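## Task

Pick up the small foam block on the desk and set it down on the counter located behind the shelves. The stacked cartons must not be moved; other obstacles may be pushed aside. If the carton stacks cut off every route to the counter, place the foam block on top of the coffee table instead, and that table must be standing upright at the finish. The robot must not tip over or end up leaning. The result only counts if the block stays put without the robot supporting it.

## Robot and tools

Robot: a Hello Robot Stretch 4 with a single arm. It has an omni-wheel base, a vertical mast carrying a lift, a telescoping arm that reaches straight out to the front, a three-joint wrist (yaw, pitch, roll) and a two-finger gripper. It stands about 1.6 m tall; the base rim lies within 0.23 m of the base origin. Cameras: head_camera, head_left_camera, head_right_camera (all on the head) and wrist_camera (on the gripper).

Frames: the base frame sits on the floor beneath the base centre, x forward, y left, z up. hand_pose is reported in this frame and marks a point between the open fingertips; its printed value may be slightly wrong. The odometry frame is where the base frame was when the scene began. base_odometry comes from wheel turns only, so slipping inflates it; heading is positive to the left, range -3.142 to 3.142.

execute_actions(actions, cameras): actions is a list holding one action or nothing (empty list = just report state and pictures). An action may contain "base", "joints", or both, plus optional "pace" and "contact_limits"; alternatively it holds only "end_of_arm". All parts start together and may finish at different moments.
- base: exactly one key, each a relative offset from where the base last reported itself, not a pose. translate_m: metres straight ahead (forward positive), -2 to 2. strafe_m: metres sideways (left positive), -2 to 2. rotate_rad: radians turning in place (counter-clockwise seen from above positive), -3.2 to 3.2.
- joints: absolute target positions keyed by name. lift_m 0 to 1.2 (metres, height of lift). arm_m 0 to 0.55 (metres of extension). wrist_yaw_rad -1.134 to 4.276 (0 points ahead, positive turns left, 3.14 tucked back; beyond 3.4 the arm may interfere). wrist_pitch_rad -1.117 to 4.259 (0 level, 1.57 pointing down). wrist_roll_rad -1.117 to 4.259 (0 keeps fingers level; positive turns clockwise viewed from behind). gripper_m -0.038 to 0.141 (metres of fingertip gap; negative values make the tips press together). Joint targets past a limit are clipped and reported; other bad values or unknown keys reject the whole call with no motion.
- pace: "slow", "default", "fast" or "max". Base linear top speeds 0.1/0.3/0.4/0.6 m/s and turn rates 1/2/3/4 rad/s respectively; with lift_m above 0.2 these are reduced further, to 0.3 m/s and 1 rad/s at full height.
- contact_limits: only {"arm_m": value}, 0 (gentlest) to 0.75 (firmest), default 0.5; the arm halts when pushing harder than this.
- end_of_arm: "enable_torque" revives wrist or gripper motors that shut off; they then hold their current position.
- cameras: list of camera names or "all"; omitted or null gives every camera, [] gives none. Images arrive in the order listed on the "pictures" line.
An action lasts at most 15 s. Any joint or base part you omit may still be driving toward an earlier target without the status showing it. If one call reports a stop, the following execute_actions, wait and finished_scene calls in that same reply are skipped.

wait(seconds): 0 to 10 s with no new command; returns state and pictures. zoom_image(camera, region): enlarges a box [x0, y0, x1, y1] in pixels (origin top-left, at most 504 by 504) of that camera's latest full image. read_manual(section): only licence text, no motion. finished_scene(scene): closes the given scene number permanently once the last command has been held; the reply says whether it succeeded and gives the next task.

Result lines: base_status and joint_status say how each motion ended: "done" (for the base, wheels turned the full amount even if slipping), "off_target" (resting short and maybe still pushing), "contact_stop_at_<key>" (hit something; lift, arm or wheels go slack, so a lift can sag or the base drift), "limit_stop_at_<name>", "time_out", "torque_fault" (wrist or gripper motor went limp; send enable_torque). "limit_stop_at_tilt" means a lean beyond 6 degrees; lift, arm and wheels go slack until it eases. "limit_stop_at_own_body" means a joint nearly hit the robot; likely when the gripper points up (pitch below -0.2) while rolled (roll below -0.4 or above 4). on_its_own lists uncommanded happenings; "held at" there is a target, not a position. lidar_m: 12 distances in metres, 30-degree sectors starting dead ahead and going counter-clockwise (4th left, 7th behind, 10th right); "-" means nothing seen or closer than 0.25 m; it sees from about 0.15 m up, misses glass, thin legs and much behind. wrist_depth_mm: 7 by 7 grid of depths from top-left, 100 to 2000 mm. turned_by_wheels versus turned_by_imu differing by over about 0.1 rad suggests a collision or slip. base_tilt in degrees (forward, right positive). motor_effort: percent of maximum, peak in brackets; for wheel_0..2 positive turns the base right; a loaded level gripper shifts wrist_pitch_rad effort.

Gripping: command gripper_m below the object's width; a firm squeeze shows as a clear gripper effort change. Neither reading nor "done" proves a hold. If tips stick on a surface, raise the lift. To unfold at the start, send lift_m 0.4 with wrist_yaw_rad 0.

Avoid: dropping objects, slamming, hard shoves, moving the carton stacks, knocking the coffee table over. Do not drive or turn with over 1 kg held and arm_m beyond 0.2, especially at fast paces; strong pushes with a high gripper can tip the robot. Release the item so it rests on its own before finishing.

Each tool is called after ">>>" as name([rows], argument=value, ...), one row to a line, values as JSON.

## Session

>>> execute_actions(actions=[])

Scene clock: 0.00 s.
base_odometry: x=+0.000 y=+0.000 heading=+0.000 (m, m, rad; odometry frame)
turned_by_wheels: +0.000 (rad since the last result)
turned_by_imu: +0.000 (rad since the last result)
base_tilt: forward=+0.3 right=+0.0 (deg)
lidar_m: 0.67 1.04 1.61 1.51 1.16 1.11 1.22 1.75 2.02 1.25 0.62 0.60
base_status: not commanded
joint_positions: lift_m=+0.265 arm_m=+0.002 wrist_yaw_rad=+3.196 wrist_pitch_rad=-0.013 wrist_roll_rad=+0.007 gripper_m=+0.057
joint_status: not commanded
motor_effort: lift_m=+18 arm_m=-1 wrist_yaw_rad=+1 wrist_pitch_rad=-8 wrist_roll_rad=-2 gripper_m=-3 wheel_0=+0 wheel_1=+0 wheel_2=+0 (%)
hand_pose: x=-0.1199 y=+0.0716 z=+0.4468 quat_wxyz=(-0.027, +0.007, +0.004, +1.000) (m; base frame)
wrist_depth_mm: - 135 135 1756 1430 1160 1025 / - - 134 1576 1397 1397 1308 / - 108 133 1499 1499 1537 1366 / - 118 138 1499 1397 1499 1336 / 135 136 1808 1708 1430 1430 1308 / 878 1983 224 1537 227 1118 1008 / 640 1160 1098 1182 1098 1060 991
pictures: head_camera, head_left_camera, head_right_camera, wrist_camera
Images, in order (width x height): head_camera 420x560, head_left_camera 420x672, head_right_camera 420x672, wrist_camera 616x392.

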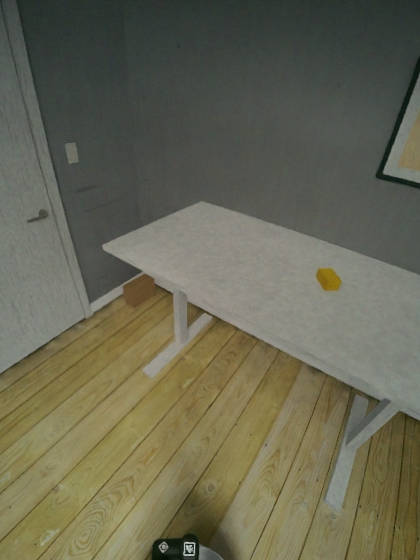

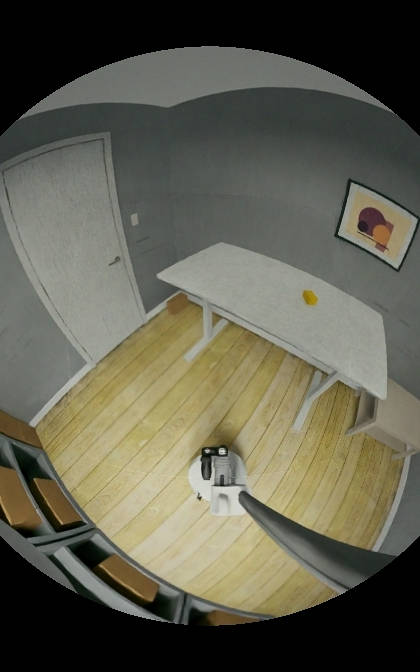

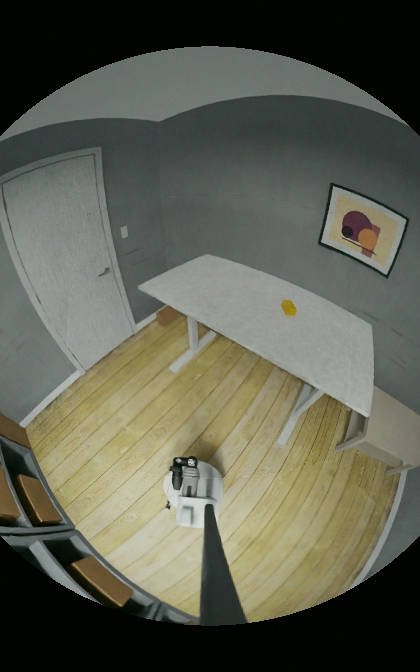

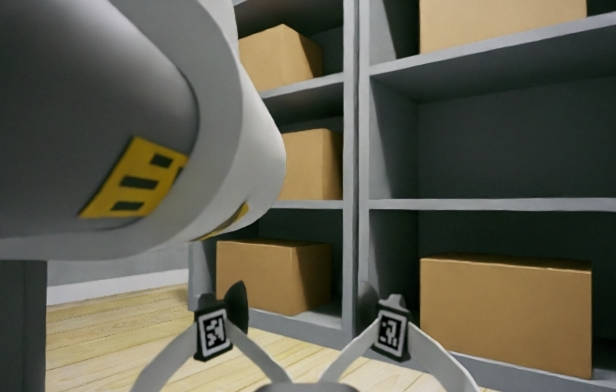

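>>> execute_actions([
  {"base":{"rotate_rad":-0.55},"joints":{"lift_m":0.75,"wrist_yaw_rad":0,"gripper_m":0.13,"wrist_pitch_rad":0.4}},
])

Scene clock: 7.37 s.
base_odometry: x=+0.000 y=+0.000 heading=-0.549 (m, m, rad; odometry frame)
turned_by_wheels: -0.549 (rad since the last result)
turned_by_imu: -0.541 (rad since the last result)
base_tilt: forward=+0.3 right=-0.2 (deg)
lidar_m: 0.62 0.68 0.98 1.61 1.52 1.16 1.13 1.20 1.67 2.04 1.25 0.66
base_status: done
joint_positions: lift_m=+0.750 arm_m=+0.002 wrist_yaw_rad=+0.000 wrist_pitch_rad=+0.402 wrist_roll_rad=+0.007 gripper_m=+0.130
joint_status: all done
motor_effort: lift_m=+21(22) arm_m=-1(1) wrist_yaw_rad=-1(8) wrist_pitch_rad=-6(6) wrist_roll_rad=-2(0) gripper_m=-4(3) wheel_0=+3(7) wheel_1=+2(11) wheel_2=+2(6) (%)
hand_pose: x=+0.4385 y=-0.0873 z=+0.8152 quat_wxyz=(+0.980, +0.003, +0.200, +0.000) (m; base frame)
wrist_depth_mm: 1118 1098 683 1078 1078 1078 1060 / 1182 1182 1182 1160 1160 707 1138 / 1255 1255 1255 1229 1229 1182 1205 / 1366 1336 1336 1308 1281 1255 1281 / 1430 1430 1397 1397 1366 1336 1308 / 1464 216 1464 1430 1397 1430 1430 / 1205 1138 1138 155 1025 1138 1255
pictures: head_camera, head_left_camera, head_right_camera, wrist_camera
camera_calibration (this result's frames):
wrist_camera: T_world_to_cam=[[-0.00439239, -0.99997, 0.00633882, -0.0905529], [-0.353441, -0.00437731, -0.935446, 0.986262], [0.935446, -0.00634925, -0.353412, 0.0987256], [0, 0, 0, 1]] pos_world=[0.255835, -0.0856062, 0.95806]
Images, in order (width x height): head_camera 420x560, head_left_camera 420x672, head_right_camera 420x672, wrist_camera 616x392.

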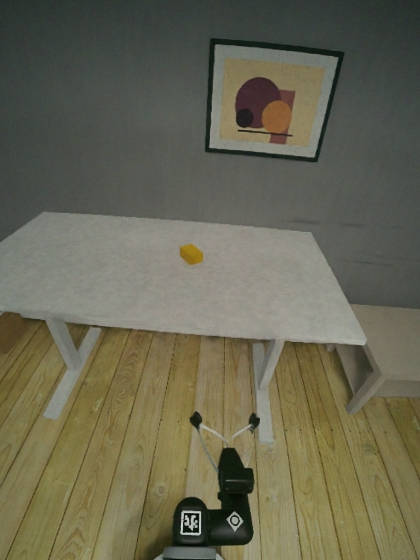

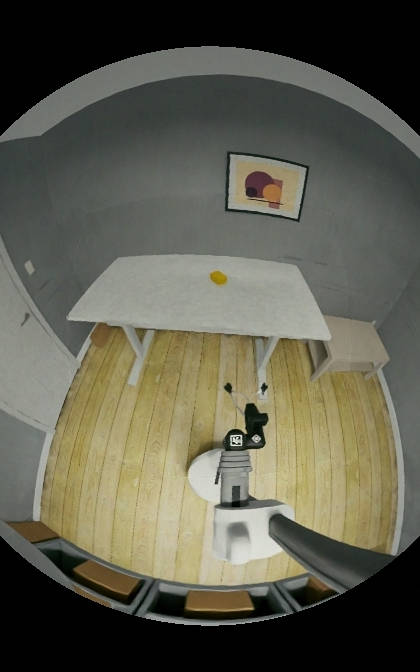

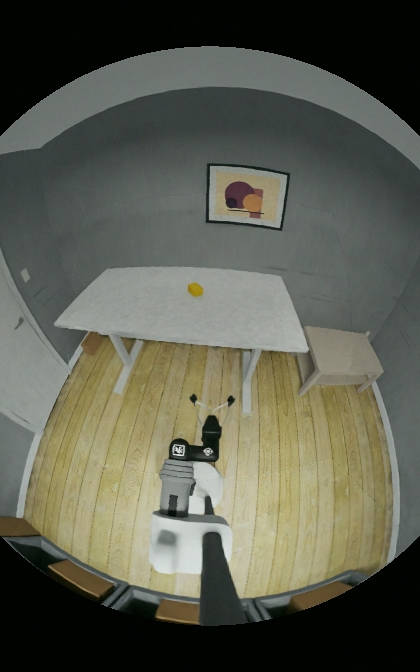

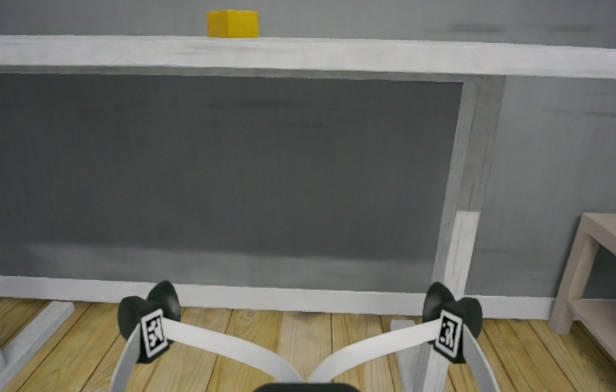

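>>> execute_actions([
  {"base":{"strafe_m":0.15},"joints":{"lift_m":0.95}},
], cameras=[])

>>> execute_actions([
  {"base":{"translate_m":0.2},"joints":{"arm_m":0.3}},
], cameras=["head_camera","wrist_camera"])

Scene clock: 12.30 s.
base_odometry: x=+0.078 y=+0.128 heading=-0.549 (m, m, rad; odometry frame)
turned_by_wheels: +0.000 (rad since the last result)
turned_by_imu: +0.000 (rad since the last result)
base_tilt: forward=+0.3 right=-0.1 (deg)
lidar_m: 0.63 0.66 1.03 1.46 1.52 1.13 1.10 1.16 1.72 2.18 0.86 0.66
base_status: done
joint_positions: lift_m=+0.950 arm_m=+0.002 wrist_yaw_rad=+0.000 wrist_pitch_rad=+0.402 wrist_roll_rad=+0.007 gripper_m=+0.130
joint_status: all done
motor_effort: lift_m=+20(21) arm_m=+0(1) wrist_yaw_rad=-1(1) wrist_pitch_rad=-7(4) wrist_roll_rad=+0(0) gripper_m=-2(0) wheel_0=+0(9) wheel_1=+0(8) wheel_2=+1(2) (%)
hand_pose: x=+0.4385 y=-0.0873 z=+1.0152 quat_wxyz=(+0.980, +0.003, +0.200, -0.001) (m; base frame)
wrist_depth_mm: 1138 1138 1118 1118 1098 1098 1098 / 1182 1182 1182 1182 1160 1160 1138 / 788 809 809 768 842 866 878 / 525 530 535 544 549 549 554 / 1430 1430 1397 1366 1366 455 459 / 1499 216 1464 1537 1464 891 1430 / 1138 1366 1366 154 1397 960 1464
pictures: none
No camera images: the call's "cameras" was empty. Leave "cameras" out to get every camera's image.

Scene clock: 14.37 s.
base_odometry: x=+0.249 y=+0.024 heading=-0.549 (m, m, rad; odometry frame)
turned_by_wheels: +0.000 (rad since the last result)
turned_by_imu: -0.001 (rad since the last result)
base_tilt: forward=+0.3 right=-0.1 (deg)
lidar_m: 0.41 0.48 0.68 1.45 1.58 1.36 1.31 1.39 2.02 2.21 0.61 0.43
base_status: done
joint_positions: lift_m=+0.950 arm_m=+0.299 wrist_yaw_rad=+0.000 wrist_pitch_rad=+0.402 wrist_roll_rad=+0.007 gripper_m=+0.130
joint_status: all done
motor_effort: lift_m=+20(20) arm_m=+5(9) wrist_yaw_rad=+0(1) wrist_pitch_rad=-5(5) wrist_roll_rad=+2(0) gripper_m=-3(1) wheel_0=+2(7) wheel_1=+1(8) wheel_2=+0(10) (%)
hand_pose: x=+0.7354 y=-0.0874 z=+1.0152 quat_wxyz=(+0.980, +0.003, +0.200, -0.001) (m; base frame)
wrist_depth_mm: 668 668 661 654 654 647 640 / 707 707 699 691 691 683 668 / 741 732 732 723 723 715 715 / 517 525 530 535 539 544 554 / 387 392 394 327 382 402 407 / 307 216 315 303 306 307 320 / 255 243 245 154 253 254 264
pictures: head_camera, wrist_camera
camera_calibration (this result's frames):
wrist_camera: T_world_to_cam=[[-0.00471263, -0.999969, 0.00633976, -0.0903669], [-0.353589, -0.00426395, -0.935391, 1.27835], [0.935389, -0.00664982, -0.353558, -0.108219], [0, 0, 0, 1]] pos_world=[0.552811, -0.0856329, 1.15807]
Images, in order (width x height): head_camera 420x560, wrist_camera 616x392.

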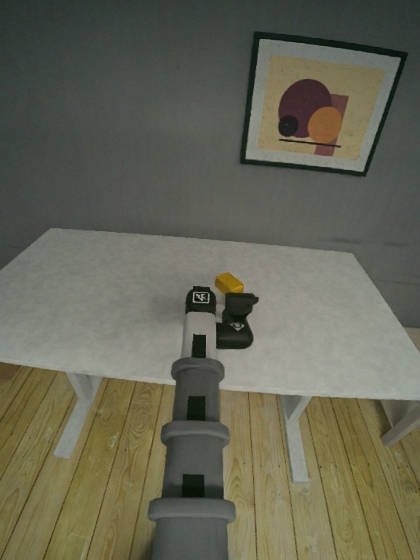

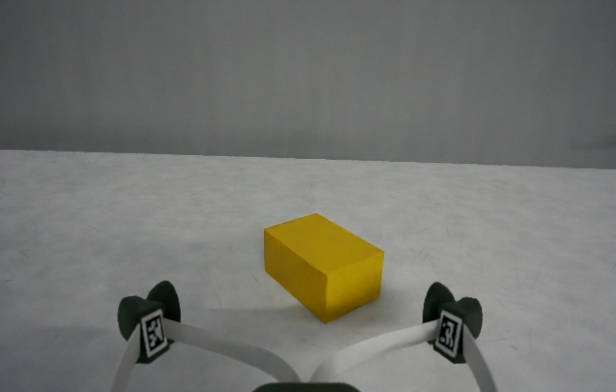

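>>> execute_actions([
  {"joints":{"arm_m":0.41,"lift_m":0.925}},
], cameras=["wrist_camera"])

Scene clock: 18.13 s.
base_odometry: x=+0.249 y=+0.024 heading=-0.549 (m, m, rad; odometry frame)
turned_by_wheels: +0.000 (rad since the last result)
turned_by_imu: +0.000 (rad since the last result)
base_tilt: forward=+0.3 right=-0.1 (deg)
lidar_m: 0.43 0.46 0.70 1.46 1.57 1.36 1.29 1.38 2.01 2.20 0.61 0.45
base_status: not commanded
joint_positions: lift_m=+0.925 arm_m=+0.409 wrist_yaw_rad=+0.000 wrist_pitch_rad=+0.402 wrist_roll_rad=+0.007 gripper_m=+0.130
joint_status: all done
motor_effort: lift_m=+15(18) arm_m=+6(6) wrist_yaw_rad=+0(0) wrist_pitch_rad=-7(6) wrist_roll_rad=-1(0) gripper_m=-2(0) wheel_0=+2(2) wheel_1=+1(1) wheel_2=+0(0) (%)
hand_pose: x=+0.8454 y=-0.0874 z=+0.9906 quat_wxyz=(+0.980, +0.003, +0.200, -0.001) (m; base frame)
wrist_depth_mm: 564 564 564 559 549 549 539 / 597 597 591 585 580 580 569 / 627 621 615 615 615 603 603 / 459 462 466 469 477 480 488 / 340 343 347 349 351 353 355 / 270 216 264 208 210 270 281 / 224 212 214 154 203 223 231
pictures: wrist_camera
camera_calibration (this result's frames):
wrist_camera: T_world_to_cam=[[-0.00483059, -0.999968, 0.00633963, -0.0896242], [-0.35359, -0.00422211, -0.935391, 1.29422], [0.935388, -0.00676013, -0.353559, -0.219767], [0, 0, 0, 1]] pos_world=[0.662758, -0.0856426, 1.13347]
Images, in order (width x height): wrist_camera 616x392.

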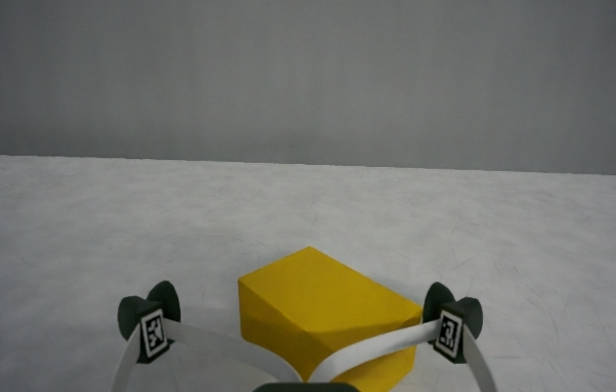

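>>> execute_actions([
  {"joints":{"arm_m":0.39,"lift_m":0.92,"gripper_m":0.01}},
], cameras=["wrist_camera"])

>>> execute_actions([
  {"joints":{"lift_m":1.0}},
], cameras=["wrist_camera"])

Scene clock: 22.60 s.
base_odometry: x=+0.249 y=+0.024 heading=-0.549 (m, m, rad; odometry frame)
turned_by_wheels: +0.000 (rad since the last result)
turned_by_imu: +0.000 (rad since the last result)
base_tilt: forward=+0.3 right=-0.2 (deg)
lidar_m: 0.42 0.49 0.70 1.43 1.54 1.37 1.32 1.39 2.01 2.21 0.61 0.46
base_status: not commanded
joint_positions: lift_m=+0.920 arm_m=+0.391 wrist_yaw_rad=+0.000 wrist_pitch_rad=+0.402 wrist_roll_rad=+0.007 gripper_m=+0.011
joint_status: all done
motor_effort: lift_m=+15(15) arm_m=-5(4) wrist_yaw_rad=+0(0) wrist_pitch_rad=-6(7) wrist_roll_rad=+0(0) gripper_m=-33(30) wheel_0=+2(2) wheel_1=+1(1) wheel_2=+0(0) (%)
hand_pose: x=+0.8274 y=-0.0874 z=+0.9855 quat_wxyz=(+0.980, +0.003, +0.200, -0.001) (m; base frame)
wrist_depth_mm: 585 580 574 574 569 564 554 / 621 621 609 603 597 591 591 / 640 640 634 634 621 621 615 / 445 445 452 455 459 469 469 / 329 334 319 245 342 345 345 / 263 266 203 197 208 272 273 / 218 161 206 195 209 165 225
pictures: wrist_camera
camera_calibration (this result's frames):
wrist_camera: T_world_to_cam=[[-0.0048129, -0.999968, 0.00633986, -0.0896896], [-0.353595, -0.00422855, -0.935389, 1.28317], [0.935386, -0.00674368, -0.353564, -0.204688], [0, 0, 0, 1]] pos_world=[0.644754, -0.0856412, 1.12846]
Images, in order (width x height): wrist_camera 616x392.

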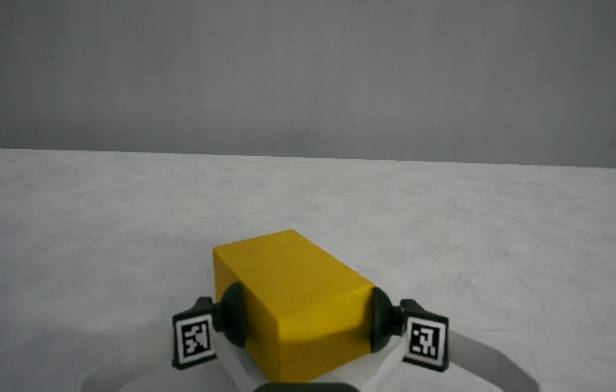

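Scene clock: 23.90 s.
base_odometry: x=+0.249 y=+0.024 heading=-0.549 (m, m, rad; odometry frame)
turned_by_wheels: +0.000 (rad since the last result)
turned_by_imu: +0.000 (rad since the last result)
base_tilt: forward=+0.2 right=-0.1 (deg)
lidar_m: 0.45 0.49 0.70 1.45 1.53 1.39 1.30 1.41 2.01 2.19 0.58 0.46
base_status: not commanded
joint_positions: lift_m=+1.000 arm_m=+0.391 wrist_yaw_rad=+0.000 wrist_pitch_rad=+0.402 wrist_roll_rad=+0.007 gripper_m=+0.011
joint_status: all done
motor_effort: lift_m=+20(20) arm_m=-5(5) wrist_yaw_rad=+0(0) wrist_pitch_rad=-6(7) wrist_roll_rad=+0(1) gripper_m=-30(32) wheel_0=+3(2) wheel_1=+1(1) wheel_2=+0(0) (%)
hand_pose: x=+0.8274 y=-0.0874 z=+1.0651 quat_wxyz=(+0.980, +0.003, +0.200, -0.001) (m; base frame)
wrist_depth_mm: 585 580 574 574 564 559 554 / 621 615 609 603 597 591 591 / 654 647 640 634 627 621 621 / 647 668 668 661 661 654 640 / 480 488 466 245 500 500 504 / 384 387 204 197 208 397 397 / 317 161 206 195 217 166 329
pictures: wrist_camera
camera_calibration (this result's frames):
wrist_camera: T_world_to_cam=[[-0.00481221, -0.999968, 0.0063406, -0.0901955], [-0.353769, -0.00422823, -0.935323, 1.35764], [0.93532, -0.00674408, -0.353738, -0.176305], [0, 0, 0, 1]] pos_world=[0.644758, -0.0856412, 1.20803]
Images, in order (width x height): wrist_camera 616x392.

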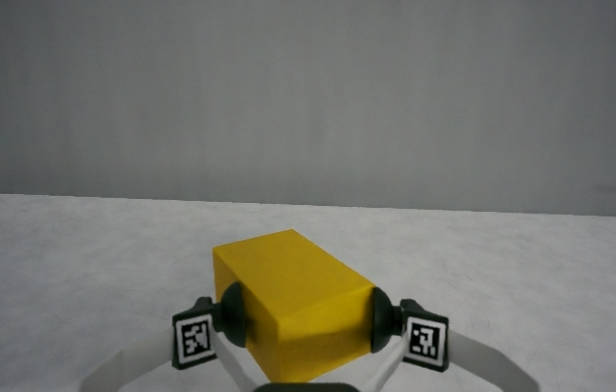

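Held, if diagonally.

>>> execute_actions([
  {"base":{"translate_m":-0.5},"joints":{"arm_m":0}},
], cameras=[])

>>> execute_actions([
  {"base":{"rotate_rad":-2.6}},
])

Scene clock: 28.87 s.
base_odometry: x=-0.178 y=+0.285 heading=-0.549 (m, m, rad; odometry frame)
turned_by_wheels: +0.000 (rad since the last result)
turned_by_imu: +0.001 (rad since the last result)
base_tilt: forward=+0.3 right=+0.0 (deg)
lidar_m: 0.91 0.99 1.52 1.49 1.11 0.83 0.81 0.88 1.23 2.18 1.59 0.96
base_status: done
joint_positions: lift_m=+1.000 arm_m=+0.003 wrist_yaw_rad=+0.000 wrist_pitch_rad=+0.403 wrist_roll_rad=+0.007 gripper_m=+0.011
joint_status: all done
joint sent to its limit — the command would take arm_m past its lower limit, so that joint was sent only as far as its limit.
motor_effort: lift_m=+20(21) arm_m=-6(5) wrist_yaw_rad=+0(1) wrist_pitch_rad=-7(9) wrist_roll_rad=-1(0) gripper_m=-32(29) wheel_0=-2(7) wheel_1=-2(9) wheel_2=-1(9) (%)
hand_pose: x=+0.4392 y=-0.0874 z=+1.0650 quat_wxyz=(+0.980, +0.003, +0.200, -0.001) (m; base frame)
wrist_depth_mm: 1464 1397 1397 1397 1397 1366 1366 / 1499 1430 1499 1464 1464 1430 1366 / 991 1008 1008 1042 1042 1060 1499 / 1255 1661 1661 1661 1618 809 809 / 1808 1808 1708 245 1708 1661 1661 / 1756 1756 203 196 208 1756 1661 / 1499 161 206 194 218 166 1464
pictures: none
No camera images: the call's "cameras" was empty. Leave "cameras" out to get every camera's image.

Scene clock: 31.77 s.
base_odometry: x=-0.178 y=+0.285 heading=+3.134 (m, m, rad; odometry frame)
turned_by_wheels: -2.600 (rad since the last result)
turned_by_imu: -2.557 (rad since the last result)
base_tilt: forward=+0.3 right=-0.2 (deg)
lidar_m: 0.86 1.28 2.17 1.56 0.97 0.94 1.02 1.54 1.50 1.08 0.84 0.79
base_status: done
joint_positions: lift_m=+1.000 arm_m=+0.003 wrist_yaw_rad=+0.000 wrist_pitch_rad=+0.403 wrist_roll_rad=+0.007 gripper_m=+0.011
joint_status: not commanded
motor_effort: lift_m=+19(20) arm_m=-6(5) wrist_yaw_rad=-1(0) wrist_pitch_rad=-8(8) wrist_roll_rad=+0(1) gripper_m=-29(31) wheel_0=+2(7) wheel_1=+1(6) wheel_2=+1(7) (%)
hand_pose: x=+0.4392 y=-0.0874 z=+1.0651 quat_wxyz=(+0.980, +0.003, +0.200, -0.001) (m; base frame)
wrist_depth_mm: 1118 1025 778 661 580 517 469 / 1182 1060 820 691 603 535 488 / 1397 1308 842 723 634 564 508 / 1499 1160 917 1098 668 574 530 / 1983 1255 946 245 1205 1060 946 / 1708 1366 203 196 208 1042 976 / 1499 161 206 195 809 166 866
pictures: head_camera, head_left_camera, head_right_camera, wrist_camera
camera_calibration (this result's frames):
wrist_camera: T_world_to_cam=[[-0.00483936, -0.999968, 0.00635083, -0.0920711], [-0.354187, -0.00422517, -0.935165, 1.22034], [0.935162, -0.00677498, -0.354156, 0.187241], [0, 0, 0, 1]] pos_world=[0.256681, -0.0856435, 1.20811]
Images, in order (width x height): head_camera 420x560, head_left_camera 420x672, head_right_camera 420x672, wrist_camera 616x392.

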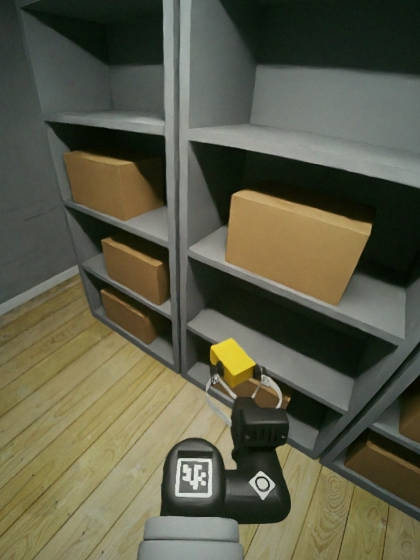

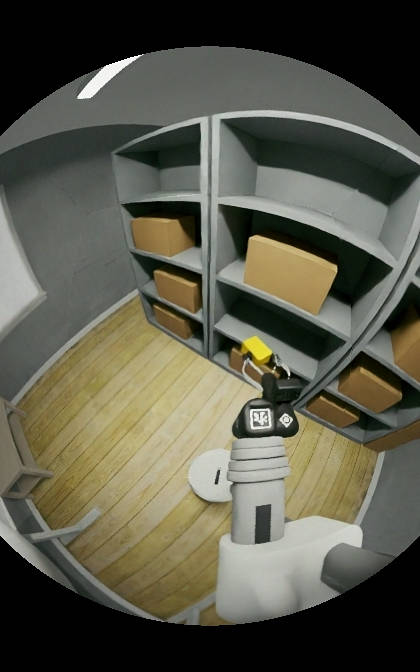

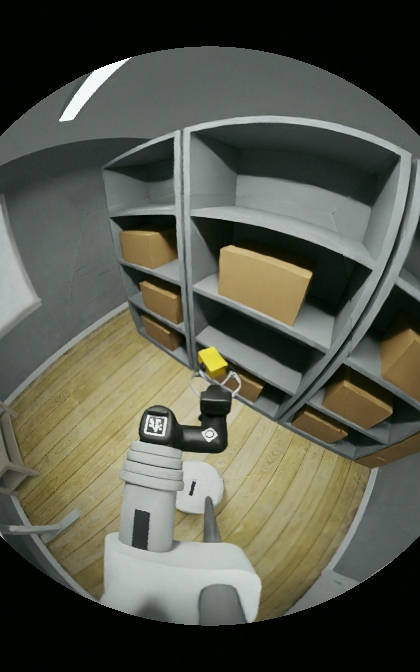

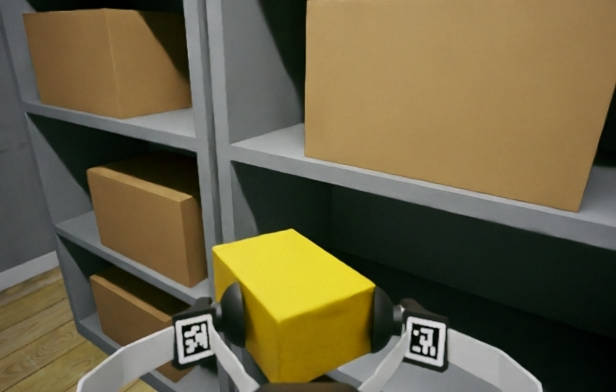

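>>> execute_actions([
  {"base":{"rotate_rad":-0.58},"joints":{"lift_m":0.7}},
], cameras=[])

>>> execute_actions([
  {"base":{"strafe_m":1.7},"pace":"fast"},
])

Scene clock: 36.70 s.
base_odometry: x=-0.177 y=+0.285 heading=+2.555 (m, m, rad; odometry frame)
turned_by_wheels: -0.580 (rad since the last result)
turned_by_imu: -0.570 (rad since the last result)
base_tilt: forward=+0.3 right=+0.0 (deg)
lidar_m: 0.80 0.86 1.18 2.17 1.68 0.99 0.95 0.96 1.55 1.49 1.17 0.83
base_status: done
joint_positions: lift_m=+0.700 arm_m=+0.003 wrist_yaw_rad=+0.000 wrist_pitch_rad=+0.403 wrist_roll_rad=+0.007 gripper_m=+0.011
joint_status: all done
motor_effort: lift_m=+16(17) arm_m=-5(6) wrist_yaw_rad=+0(0) wrist_pitch_rad=-6(7) wrist_roll_rad=-1(1) gripper_m=-30(33) wheel_0=+3(7) wheel_1=+3(5) wheel_2=+0(7) (%)
hand_pose: x=+0.4392 y=-0.0874 z=+0.7654 quat_wxyz=(+0.980, +0.003, +0.200, -0.001) (m; base frame)
wrist_depth_mm: 946 946 946 960 585 931 960 / 991 991 1008 1008 580 991 991 / 1042 1060 1060 1060 609 661 621 / 946 960 960 976 647 699 654 / 707 715 691 245 691 699 691 / 976 854 204 196 207 878 878 / 798 161 206 195 218 166 798
pictures: none
No camera images: the call's "cameras" was empty. Leave "cameras" out to get every camera's image.

Scene clock: 42.17 s.
base_odometry: x=-1.119 y=-1.131 heading=+2.555 (m, m, rad; odometry frame)
turned_by_wheels: +0.000 (rad since the last result)
turned_by_imu: +0.004 (rad since the last result)
base_tilt: forward=+0.3 right=-0.1 (deg)
lidar_m: 0.84 0.74 0.53 0.45 0.49 0.68 1.14 1.19 1.41 3.20 1.19 0.85
base_status: done
joint_positions: lift_m=+0.700 arm_m=+0.003 wrist_yaw_rad=+0.000 wrist_pitch_rad=+0.403 wrist_roll_rad=+0.007 gripper_m=+0.011
joint_status: not commanded
motor_effort: lift_m=+16(16) arm_m=-5(6) wrist_yaw_rad=+0(0) wrist_pitch_rad=-8(7) wrist_roll_rad=-1(0) gripper_m=-34(32) wheel_0=+2(11) wheel_1=+0(11) wheel_2=+0(0) (%)
hand_pose: x=+0.4392 y=-0.0874 z=+0.7653 quat_wxyz=(+0.980, +0.003, +0.200, -0.001) (m; base frame)
wrist_depth_mm: 917 1366 - - 960 976 960 / 931 1366 - - 1025 991 991 / 931 1397 - 1078 1078 723 627 / 931 1397 - 1060 976 723 661 / 946 1397 1661 246 723 699 699 / 946 1308 204 197 207 878 891 / 917 161 206 195 217 165 809
pictures: head_camera, head_left_camera, head_right_camera, wrist_camera
camera_calibration (this result's frames):
wrist_camera: T_world_to_cam=[[-0.00488149, -0.999968, 0.00635244, -0.0901614], [-0.354188, -0.00421175, -0.935165, 0.939999], [0.935162, -0.00681496, -0.354156, 0.0810793], [0, 0, 0, 1]] pos_world=[0.256674, -0.0856469, 0.908341]
Images, in order (width x height): head_camera 420x560, head_left_camera 420x672, head_right_camera 420x672, wrist_camera 616x392.

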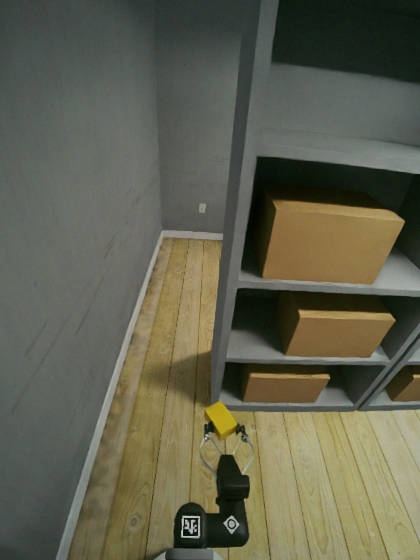

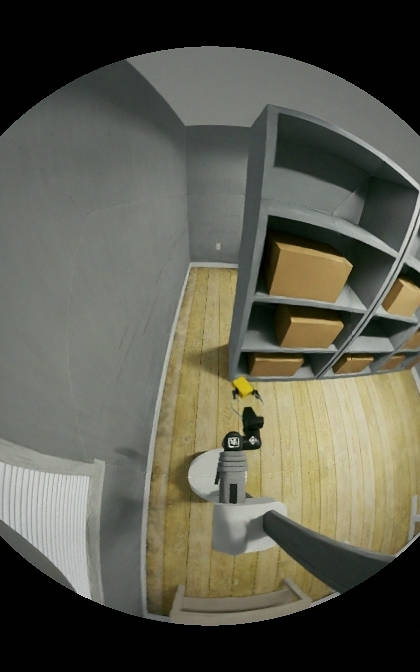

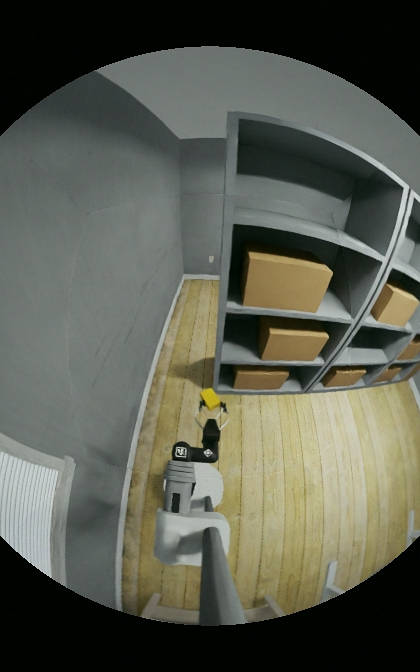

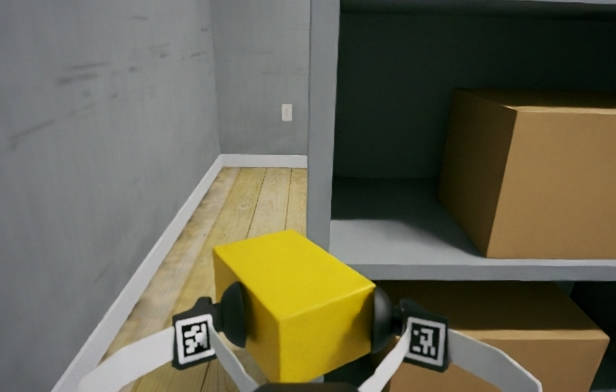

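>>> execute_actions([
  {"base":{"rotate_rad":0.03}},
], cameras=[])

>>> execute_actions([
  {"base":{"strafe_m":0.17}},
], cameras=[])

>>> execute_actions([
  {"base":{"translate_m":0.55}},
])

Scene clock: 45.97 s.
base_odometry: x=-1.119 y=-1.131 heading=+2.585 (m, m, rad; odometry frame)
turned_by_wheels: +0.030 (rad since the last result)
turned_by_imu: +0.029 (rad since the last result)
base_tilt: forward=+0.2 right=-0.1 (deg)
lidar_m: 0.81 0.73 0.54 0.45 0.49 0.73 1.15 1.18 1.43 2.89 1.15 0.82
base_status: done
joint_positions: lift_m=+0.700 arm_m=+0.003 wrist_yaw_rad=+0.000 wrist_pitch_rad=+0.403 wrist_roll_rad=+0.007 gripper_m=+0.011
joint_status: not commanded
motor_effort: lift_m=+16(16) arm_m=-5(6) wrist_yaw_rad=+0(0) wrist_pitch_rad=-8(7) wrist_roll_rad=-1(0) gripper_m=-30(31) wheel_0=-3(2) wheel_1=-1(0) wheel_2=+0(5) (%)
hand_pose: x=+0.4392 y=-0.0874 z=+0.7653 quat_wxyz=(+0.980, +0.003, +0.200, -0.001) (m; base frame)
wrist_depth_mm: 866 1255 - - 960 946 946 / 878 1255 - - 991 991 976 / 878 1308 - - 1060 788 615 / 878 1308 - - 1008 788 654 / 891 1308 1661 245 732 699 683 / 891 1281 204 196 208 878 842 / 878 161 206 194 218 166 788
pictures: none
No camera images: the call's "cameras" was empty. Leave "cameras" out to get every camera's image.

Scene clock: 47.80 s.
base_odometry: x=-1.209 y=-1.275 heading=+2.585 (m, m, rad; odometry frame)
turned_by_wheels: +0.000 (rad since the last result)
turned_by_imu: +0.000 (rad since the last result)
base_tilt: forward=+0.3 right=-0.1 (deg)
lidar_m: 1.16 0.48 0.33 0.29 0.32 0.47 1.12 1.20 1.56 2.89 1.13 0.87
base_status: done
joint_positions: lift_m=+0.700 arm_m=+0.003 wrist_yaw_rad=+0.000 wrist_pitch_rad=+0.403 wrist_roll_rad=+0.007 gripper_m=+0.011
joint_status: not commanded
motor_effort: lift_m=+16(16) arm_m=-6(6) wrist_yaw_rad=+0(0) wrist_pitch_rad=-9(10) wrist_roll_rad=-1(1) gripper_m=-30(33) wheel_0=-1(10) wheel_1=+0(13) wheel_2=+1(1) (%)
hand_pose: x=+0.4392 y=-0.0874 z=+0.7653 quat_wxyz=(+0.980, +0.003, +0.200, -0.001) (m; base frame)
wrist_depth_mm: 621 891 1708 - 931 627 946 / 634 917 1708 - 931 991 976 / 634 931 1756 - 917 1060 788 / 634 931 1808 - 891 960 788 / 647 946 1308 245 878 741 715 / 647 946 203 196 207 917 878 / 634 161 206 195 778 166 798
pictures: none
No camera images: the call's "cameras" was empty. Leave "cameras" out to get every camera's image.

Scene clock: 51.13 s.
base_odometry: x=-1.676 y=-0.984 heading=+2.585 (m, m, rad; odometry frame)
turned_by_wheels: +0.000 (rad since the last result)
turned_by_imu: -0.002 (rad since the last result)
base_tilt: forward=+0.3 right=-0.1 (deg)
lidar_m: 1.14 0.46 0.35 0.30 0.35 0.50 1.56 1.77 2.26 1.04 0.38 0.38
base_status: done
joint_positions: lift_m=+0.700 arm_m=+0.003 wrist_yaw_rad=+0.000 wrist_pitch_rad=+0.403 wrist_roll_rad=+0.007 gripper_m=+0.011
joint_status: not commanded
motor_effort: lift_m=+16(16) arm_m=-5(6) wrist_yaw_rad=+0(1) wrist_pitch_rad=-10(8) wrist_roll_rad=-2(0) gripper_m=-30(30) wheel_0=+0(7) wheel_1=+1(4) wheel_2=+1(11) (%)
hand_pose: x=+0.4392 y=-0.0874 z=+0.7653 quat_wxyz=(+0.980, +0.003, +0.200, -0.001) (m; base frame)
wrist_depth_mm: 603 878 1618 - - 1921 336 / 603 878 1708 - - 477 325 / 609 891 1708 - - 477 324 / 615 891 1756 - - 469 320 / 615 904 1229 245 1756 462 319 / 627 904 204 196 208 455 317 / 609 161 206 195 634 166 315
pictures: head_camera, head_left_camera, head_right_camera, wrist_camera
camera_calibration (this result's frames):
wrist_camera: T_world_to_cam=[[-0.00483652, -0.999968, 0.0063524, -0.0901692], [-0.354187, -0.00422764, -0.935165, 0.939995], [0.935162, -0.00677288, -0.354156, 0.0810879], [0, 0, 0, 1]] pos_world=[0.256668, -0.0856432, 0.908341]
Images, in order (width x height): head_camera 420x560, head_left_camera 420x672, head_right_camera 420x672, wrist_camera 616x392.

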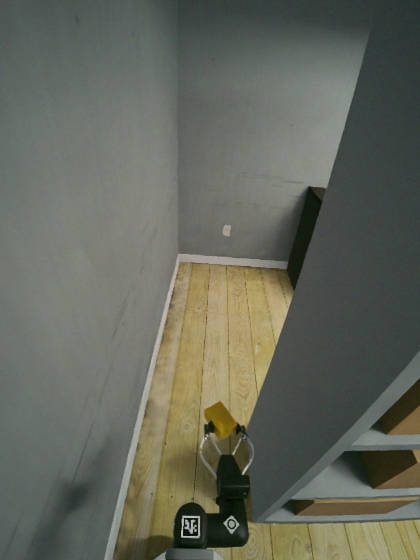

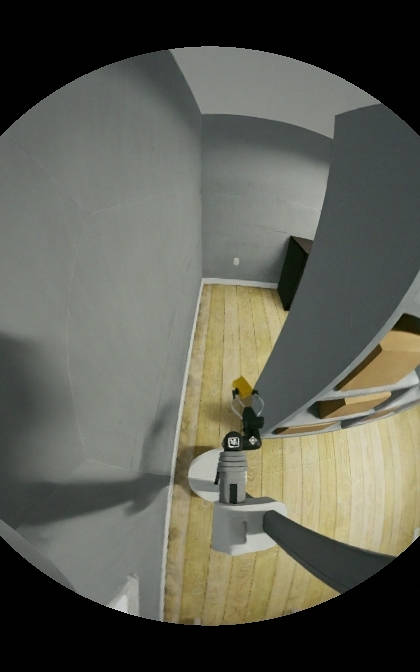

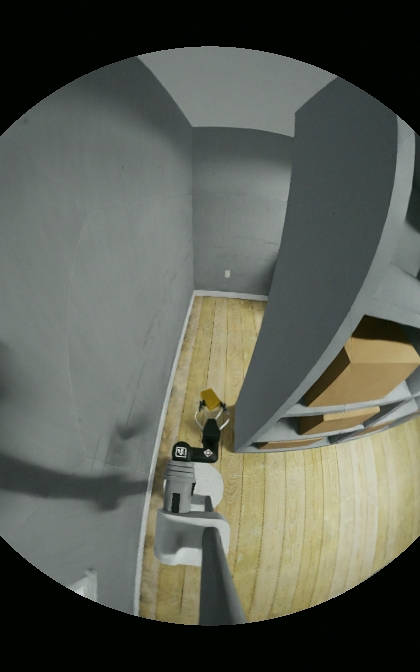

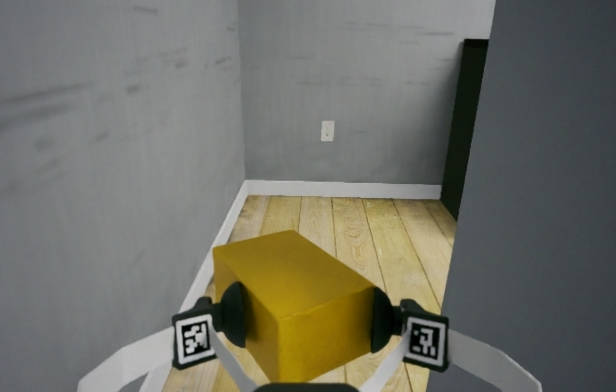

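>>> execute_actions([
  {"base":{"translate_m":1.1},"joints":{"lift_m":1.0}},
], cameras=[])

>>> execute_actions([
  {"base":{"rotate_rad":-0.8}},
])

Scene clock: 58.17 s.
base_odometry: x=-2.610 y=-0.403 heading=+2.585 (m, m, rad; odometry frame)
turned_by_wheels: +0.000 (rad since the last result)
turned_by_imu: -0.005 (rad since the last result)
base_tilt: forward=+0.2 right=-0.2 (deg)
lidar_m: 1.08 0.41 0.29 0.28 0.30 0.44 1.35 0.45 0.49 1.47 1.11 1.22
base_status: done
joint_positions: lift_m=+1.000 arm_m=+0.003 wrist_yaw_rad=+0.000 wrist_pitch_rad=+0.403 wrist_roll_rad=+0.007 gripper_m=+0.011
joint_status: all done
motor_effort: lift_m=+20(21) arm_m=-5(5) wrist_yaw_rad=+0(0) wrist_pitch_rad=-9(7) wrist_roll_rad=-2(2) gripper_m=-29(30) wheel_0=+1(6) wheel_1=+1(5) wheel_2=-1(9) (%)
hand_pose: x=+0.4392 y=-0.0874 z=+1.0650 quat_wxyz=(+0.980, +0.003, +0.200, -0.001) (m; base frame)
wrist_depth_mm: 559 809 1025 1025 1025 1008 1025 / 559 820 1078 1078 1078 1060 1042 / 564 820 1138 1138 1118 1138 1138 / 564 831 1205 1205 1205 1205 1182 / 569 842 1160 245 1281 1281 1205 / 569 842 203 196 207 1336 1205 / 554 161 206 195 218 166 1138
pictures: none
No camera images: the call's "cameras" was empty. Leave "cameras" out to get every camera's image.

Scene clock: 59.87 s.
base_odometry: x=-2.610 y=-0.403 heading=+1.785 (m, m, rad; odometry frame)
turned_by_wheels: -0.799 (rad since the last result)
turned_by_imu: -0.786 (rad since the last result)
base_tilt: forward=+0.3 right=-0.2 (deg)
lidar_m: 1.13 1.33 0.58 0.32 0.27 0.28 0.35 0.61 0.62 0.43 0.69 1.46
base_status: done
joint_positions: lift_m=+1.000 arm_m=+0.003 wrist_yaw_rad=+0.000 wrist_pitch_rad=+0.403 wrist_roll_rad=+0.007 gripper_m=+0.011
joint_status: not commanded
motor_effort: lift_m=+20(20) arm_m=-5(5) wrist_yaw_rad=+0(0) wrist_pitch_rad=-10(8) wrist_roll_rad=-1(1) gripper_m=-30(29) wheel_0=+2(8) wheel_1=+3(9) wheel_2=+1(5) (%)
hand_pose: x=+0.4392 y=-0.0874 z=+1.0650 quat_wxyz=(+0.980, +0.003, +0.200, -0.001) (m; base frame)
wrist_depth_mm: 1008 1138 1336 1618 - - - / 1025 1182 1397 1708 - - - / 1060 1205 1308 1205 1366 1708 - / 1098 1281 1255 1042 1336 1983 - / 1138 1336 1308 245 1430 - - / 1205 1397 203 196 208 1863 1863 / 1229 161 206 195 1464 166 1537
pictures: head_camera, head_left_camera, head_right_camera, wrist_camera
camera_calibration (this result's frames):
wrist_camera: T_world_to_cam=[[-0.00483571, -0.999968, 0.00635476, -0.0920757], [-0.354187, -0.00423013, -0.935165, 1.22023], [0.935162, -0.00677296, -0.354156, 0.187219], [0, 0, 0, 1]] pos_world=[0.256663, -0.085643, 1.208]
Images, in order (width x height): head_camera 420x560, head_left_camera 420x672, head_right_camera 420x672, wrist_camera 616x392.

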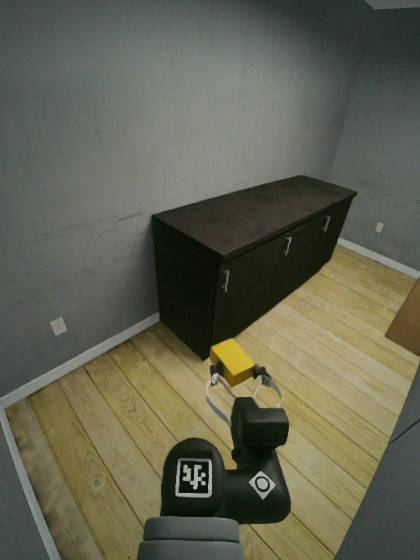

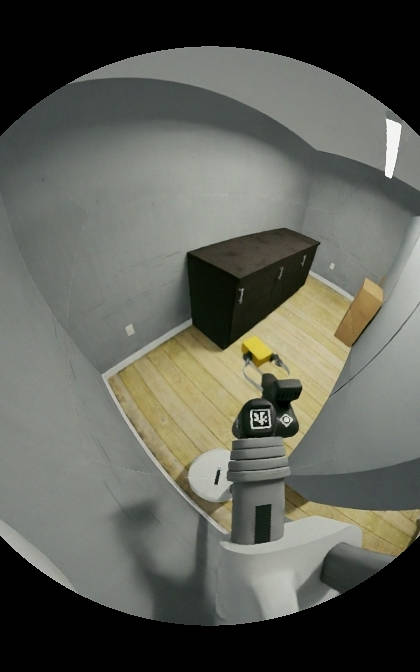

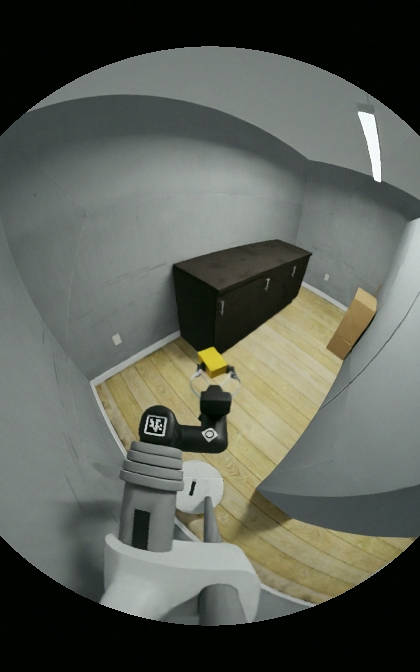

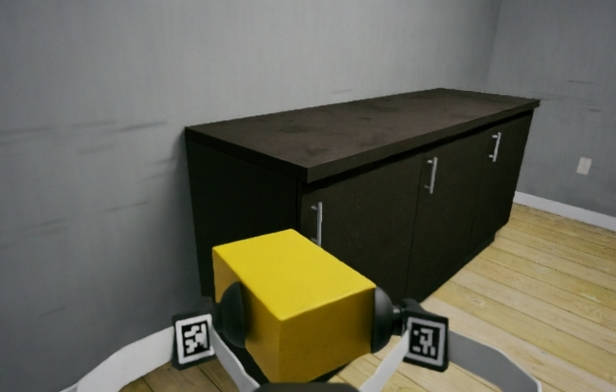

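>>> execute_actions([
  {"base":{"translate_m":0.55},"joints":{"arm_m":0.45,"lift_m":0.91}},
], cameras=["head_camera","wrist_camera"])

Scene clock: 66.53 s.
base_odometry: x=-2.727 y=+0.134 heading=+1.786 (m, m, rad; odometry frame)
turned_by_wheels: +0.000 (rad since the last result)
turned_by_imu: -0.002 (rad since the last result)
base_tilt: forward=+0.3 right=-0.1 (deg)
lidar_m: 0.60 0.94 0.95 0.79 0.67 0.65 0.78 0.70 0.71 0.84 1.48 0.71
base_status: done
joint_positions: lift_m=+0.910 arm_m=+0.449 wrist_yaw_rad=+0.000 wrist_pitch_rad=+0.402 wrist_roll_rad=+0.007 gripper_m=+0.011
joint_status: all done
motor_effort: lift_m=+16(19) arm_m=+5(4) wrist_yaw_rad=-1(1) wrist_pitch_rad=-7(9) wrist_roll_rad=+1(1) gripper_m=-30(30) wheel_0=+0(7) wheel_1=+1(4) wheel_2=+1(10) (%)
hand_pose: x=+0.8854 y=-0.0874 z=+0.9754 quat_wxyz=(+0.980, +0.003, +0.200, -0.001) (m; base frame)
wrist_depth_mm: 427 488 569 683 878 1182 1756 / 442 500 603 723 931 1281 1863 / 455 525 627 741 831 842 866 / 466 517 530 535 539 544 554 / 387 392 373 245 399 402 407 / 307 310 203 196 208 317 319 / 256 161 206 195 218 166 264
pictures: head_camera, wrist_camera
camera_calibration (this result's frames):
wrist_camera: T_world_to_cam=[[-0.00471429, -0.999969, 0.00635408, -0.0894233], [-0.354032, -0.0042736, -0.935223, 1.29441], [0.935221, -0.00665846, -0.354001, -0.261951], [0, 0, 0, 1]] pos_world=[0.702823, -0.0856329, 1.1184]
Images, in order (width x height): head_camera 420x560, wrist_camera 616x392.

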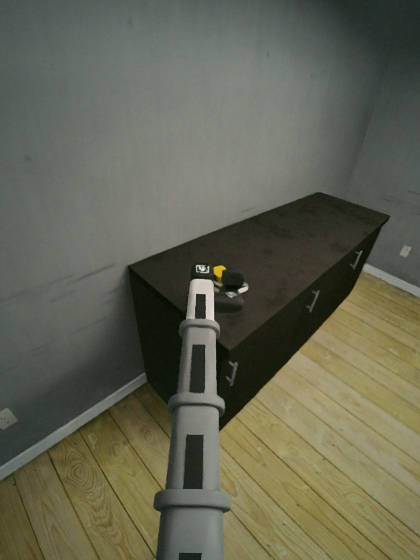

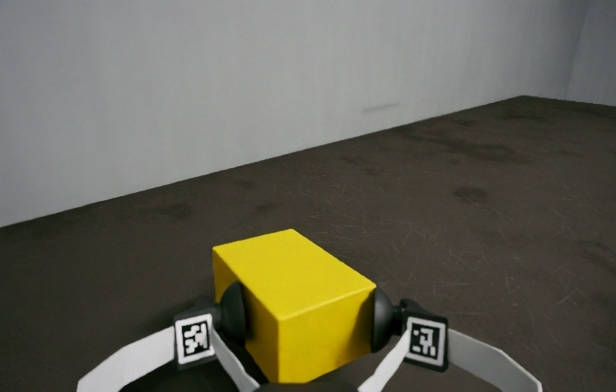

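Depths match the desk view at 0.95, so rest height is lift 0.88.

>>> execute_actions([
  {"joints":{"lift_m":0.882},"pace":"slow"},
], cameras=[])

>>> execute_actions([
  {"joints":{"gripper_m":0.12}},
], cameras=[])

>>> execute_actions([
  {"joints":{"lift_m":0.96,"arm_m":0.3}},
], cameras=["wrist_camera"])

>>> finished_scene(scene=1)

Scene clock: 70.63 s.
base_odometry: x=-2.727 y=+0.134 heading=+1.786 (m, m, rad; odometry frame)
turned_by_wheels: +0.000 (rad since the last result)
turned_by_imu: +0.000 (rad since the last result)
base_tilt: forward=+0.3 right=-0.1 (deg)
lidar_m: 0.59 0.94 0.95 0.79 0.66 0.66 0.80 0.71 0.69 0.83 1.48 0.71
base_status: not commanded
joint_positions: lift_m=+0.882 arm_m=+0.449 wrist_yaw_rad=+0.000 wrist_pitch_rad=+0.402 wrist_roll_rad=+0.007 gripper_m=+0.011
joint_status: all done
motor_effort: lift_m=+15(15) arm_m=+5(5) wrist_yaw_rad=+0(0) wrist_pitch_rad=-7(7) wrist_roll_rad=-1(0) gripper_m=-32(33) wheel_0=+0(0) wheel_1=+1(1) wheel_2=+1(1) (%)
hand_pose: x=+0.8854 y=-0.0874 z=+0.9474 quat_wxyz=(+0.980, +0.003, +0.200, -0.001) (m; base frame)
wrist_depth_mm: 427 488 569 683 866 1160 1756 / 442 508 591 732 931 1229 1756 / 459 525 609 699 723 732 741 / 449 445 455 462 462 469 477 / 334 336 322 245 345 347 349 / 266 267 204 196 208 276 276 / 220 161 206 195 211 166 227
pictures: none
No camera images: the call's "cameras" was empty. Leave "cameras" out to get every camera's image.

Scene clock: 72.60 s.
base_odometry: x=-2.727 y=+0.134 heading=+1.786 (m, m, rad; odometry frame)
turned_by_wheels: +0.000 (rad since the last result)
turned_by_imu: +0.000 (rad since the last result)
base_tilt: forward=+0.3 right=-0.1 (deg)
lidar_m: 0.60 0.95 0.94 0.79 0.68 0.67 0.81 0.70 0.69 0.84 1.51 0.69
base_status: not commanded
joint_positions: lift_m=+0.882 arm_m=+0.449 wrist_yaw_rad=+0.000 wrist_pitch_rad=+0.402 wrist_roll_rad=+0.007 gripper_m=+0.120
joint_status: all done
motor_effort: lift_m=+15(15) arm_m=+5(6) wrist_yaw_rad=+0(0) wrist_pitch_rad=-9(8) wrist_roll_rad=-1(1) gripper_m=-1(32) wheel_0=+0(0) wheel_1=+1(1) wheel_2=+1(1) (%)
hand_pose: x=+0.8854 y=-0.0874 z=+0.9474 quat_wxyz=(+0.980, +0.003, +0.200, -0.001) (m; base frame)
wrist_depth_mm: 424 484 569 683 866 1182 1808 / 439 504 597 723 931 1229 1708 / 455 525 609 707 715 732 741 / 445 452 459 462 466 473 477 / 334 338 307 255 345 347 349 / 265 248 236 211 252 276 276 / 220 215 213 199 216 220 227
pictures: none
No camera images: the call's "cameras" was empty. Leave "cameras" out to get every camera's image.

Scene clock: 74.10 s.
base_odometry: x=-2.727 y=+0.134 heading=+1.786 (m, m, rad; odometry frame)
turned_by_wheels: +0.000 (rad since the last result)
turned_by_imu: +0.000 (rad since the last result)
base_tilt: forward=+0.3 right=-0.1 (deg)
lidar_m: 0.60 0.95 0.94 0.77 0.67 0.66 0.80 0.71 0.69 0.83 1.49 0.74
base_status: not commanded
joint_positions: lift_m=+0.960 arm_m=+0.301 wrist_yaw_rad=+0.000 wrist_pitch_rad=+0.402 wrist_roll_rad=+0.007 gripper_m=+0.120
joint_status: all done
motor_effort: lift_m=+20(22) arm_m=-6(7) wrist_yaw_rad=+0(0) wrist_pitch_rad=-8(7) wrist_roll_rad=+1(2) gripper_m=-2(3) wheel_0=+0(0) wheel_1=+1(1) wheel_2=+1(1) (%)
hand_pose: x=+0.7373 y=-0.0874 z=+1.0250 quat_wxyz=(+0.980, +0.003, +0.200, -0.001) (m; base frame)
wrist_depth_mm: 512 585 683 831 1025 1397 - / 530 609 715 866 1098 1537 - / 549 634 750 891 1042 1060 1078 / 564 621 654 661 668 683 691 / 484 488 488 427 496 496 504 / 418 357 389 377 379 397 415 / 574 309 304 314 306 317 627
pictures: wrist_camera
camera_calibration (this result's frames):
wrist_camera: T_world_to_cam=[[-0.00489173, -0.999968, 0.00635334, -0.0903519], [-0.35391, -0.004211, -0.93527, 1.28839], [0.935267, -0.0068236, -0.353878, -0.106086], [0, 0, 0, 1]] pos_world=[0.55475, -0.0856475, 1.16802]
Images, in order (width x height): wrist_camera 616x392.

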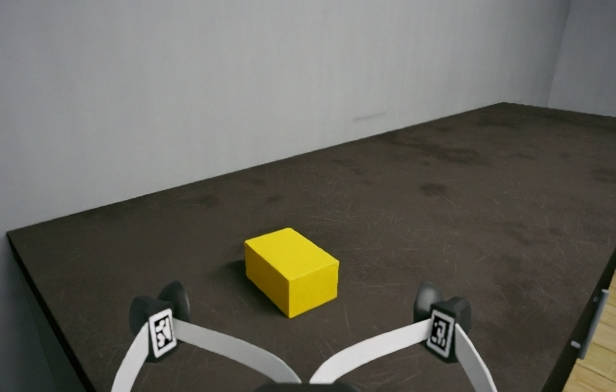

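The scene is finished: the task was done.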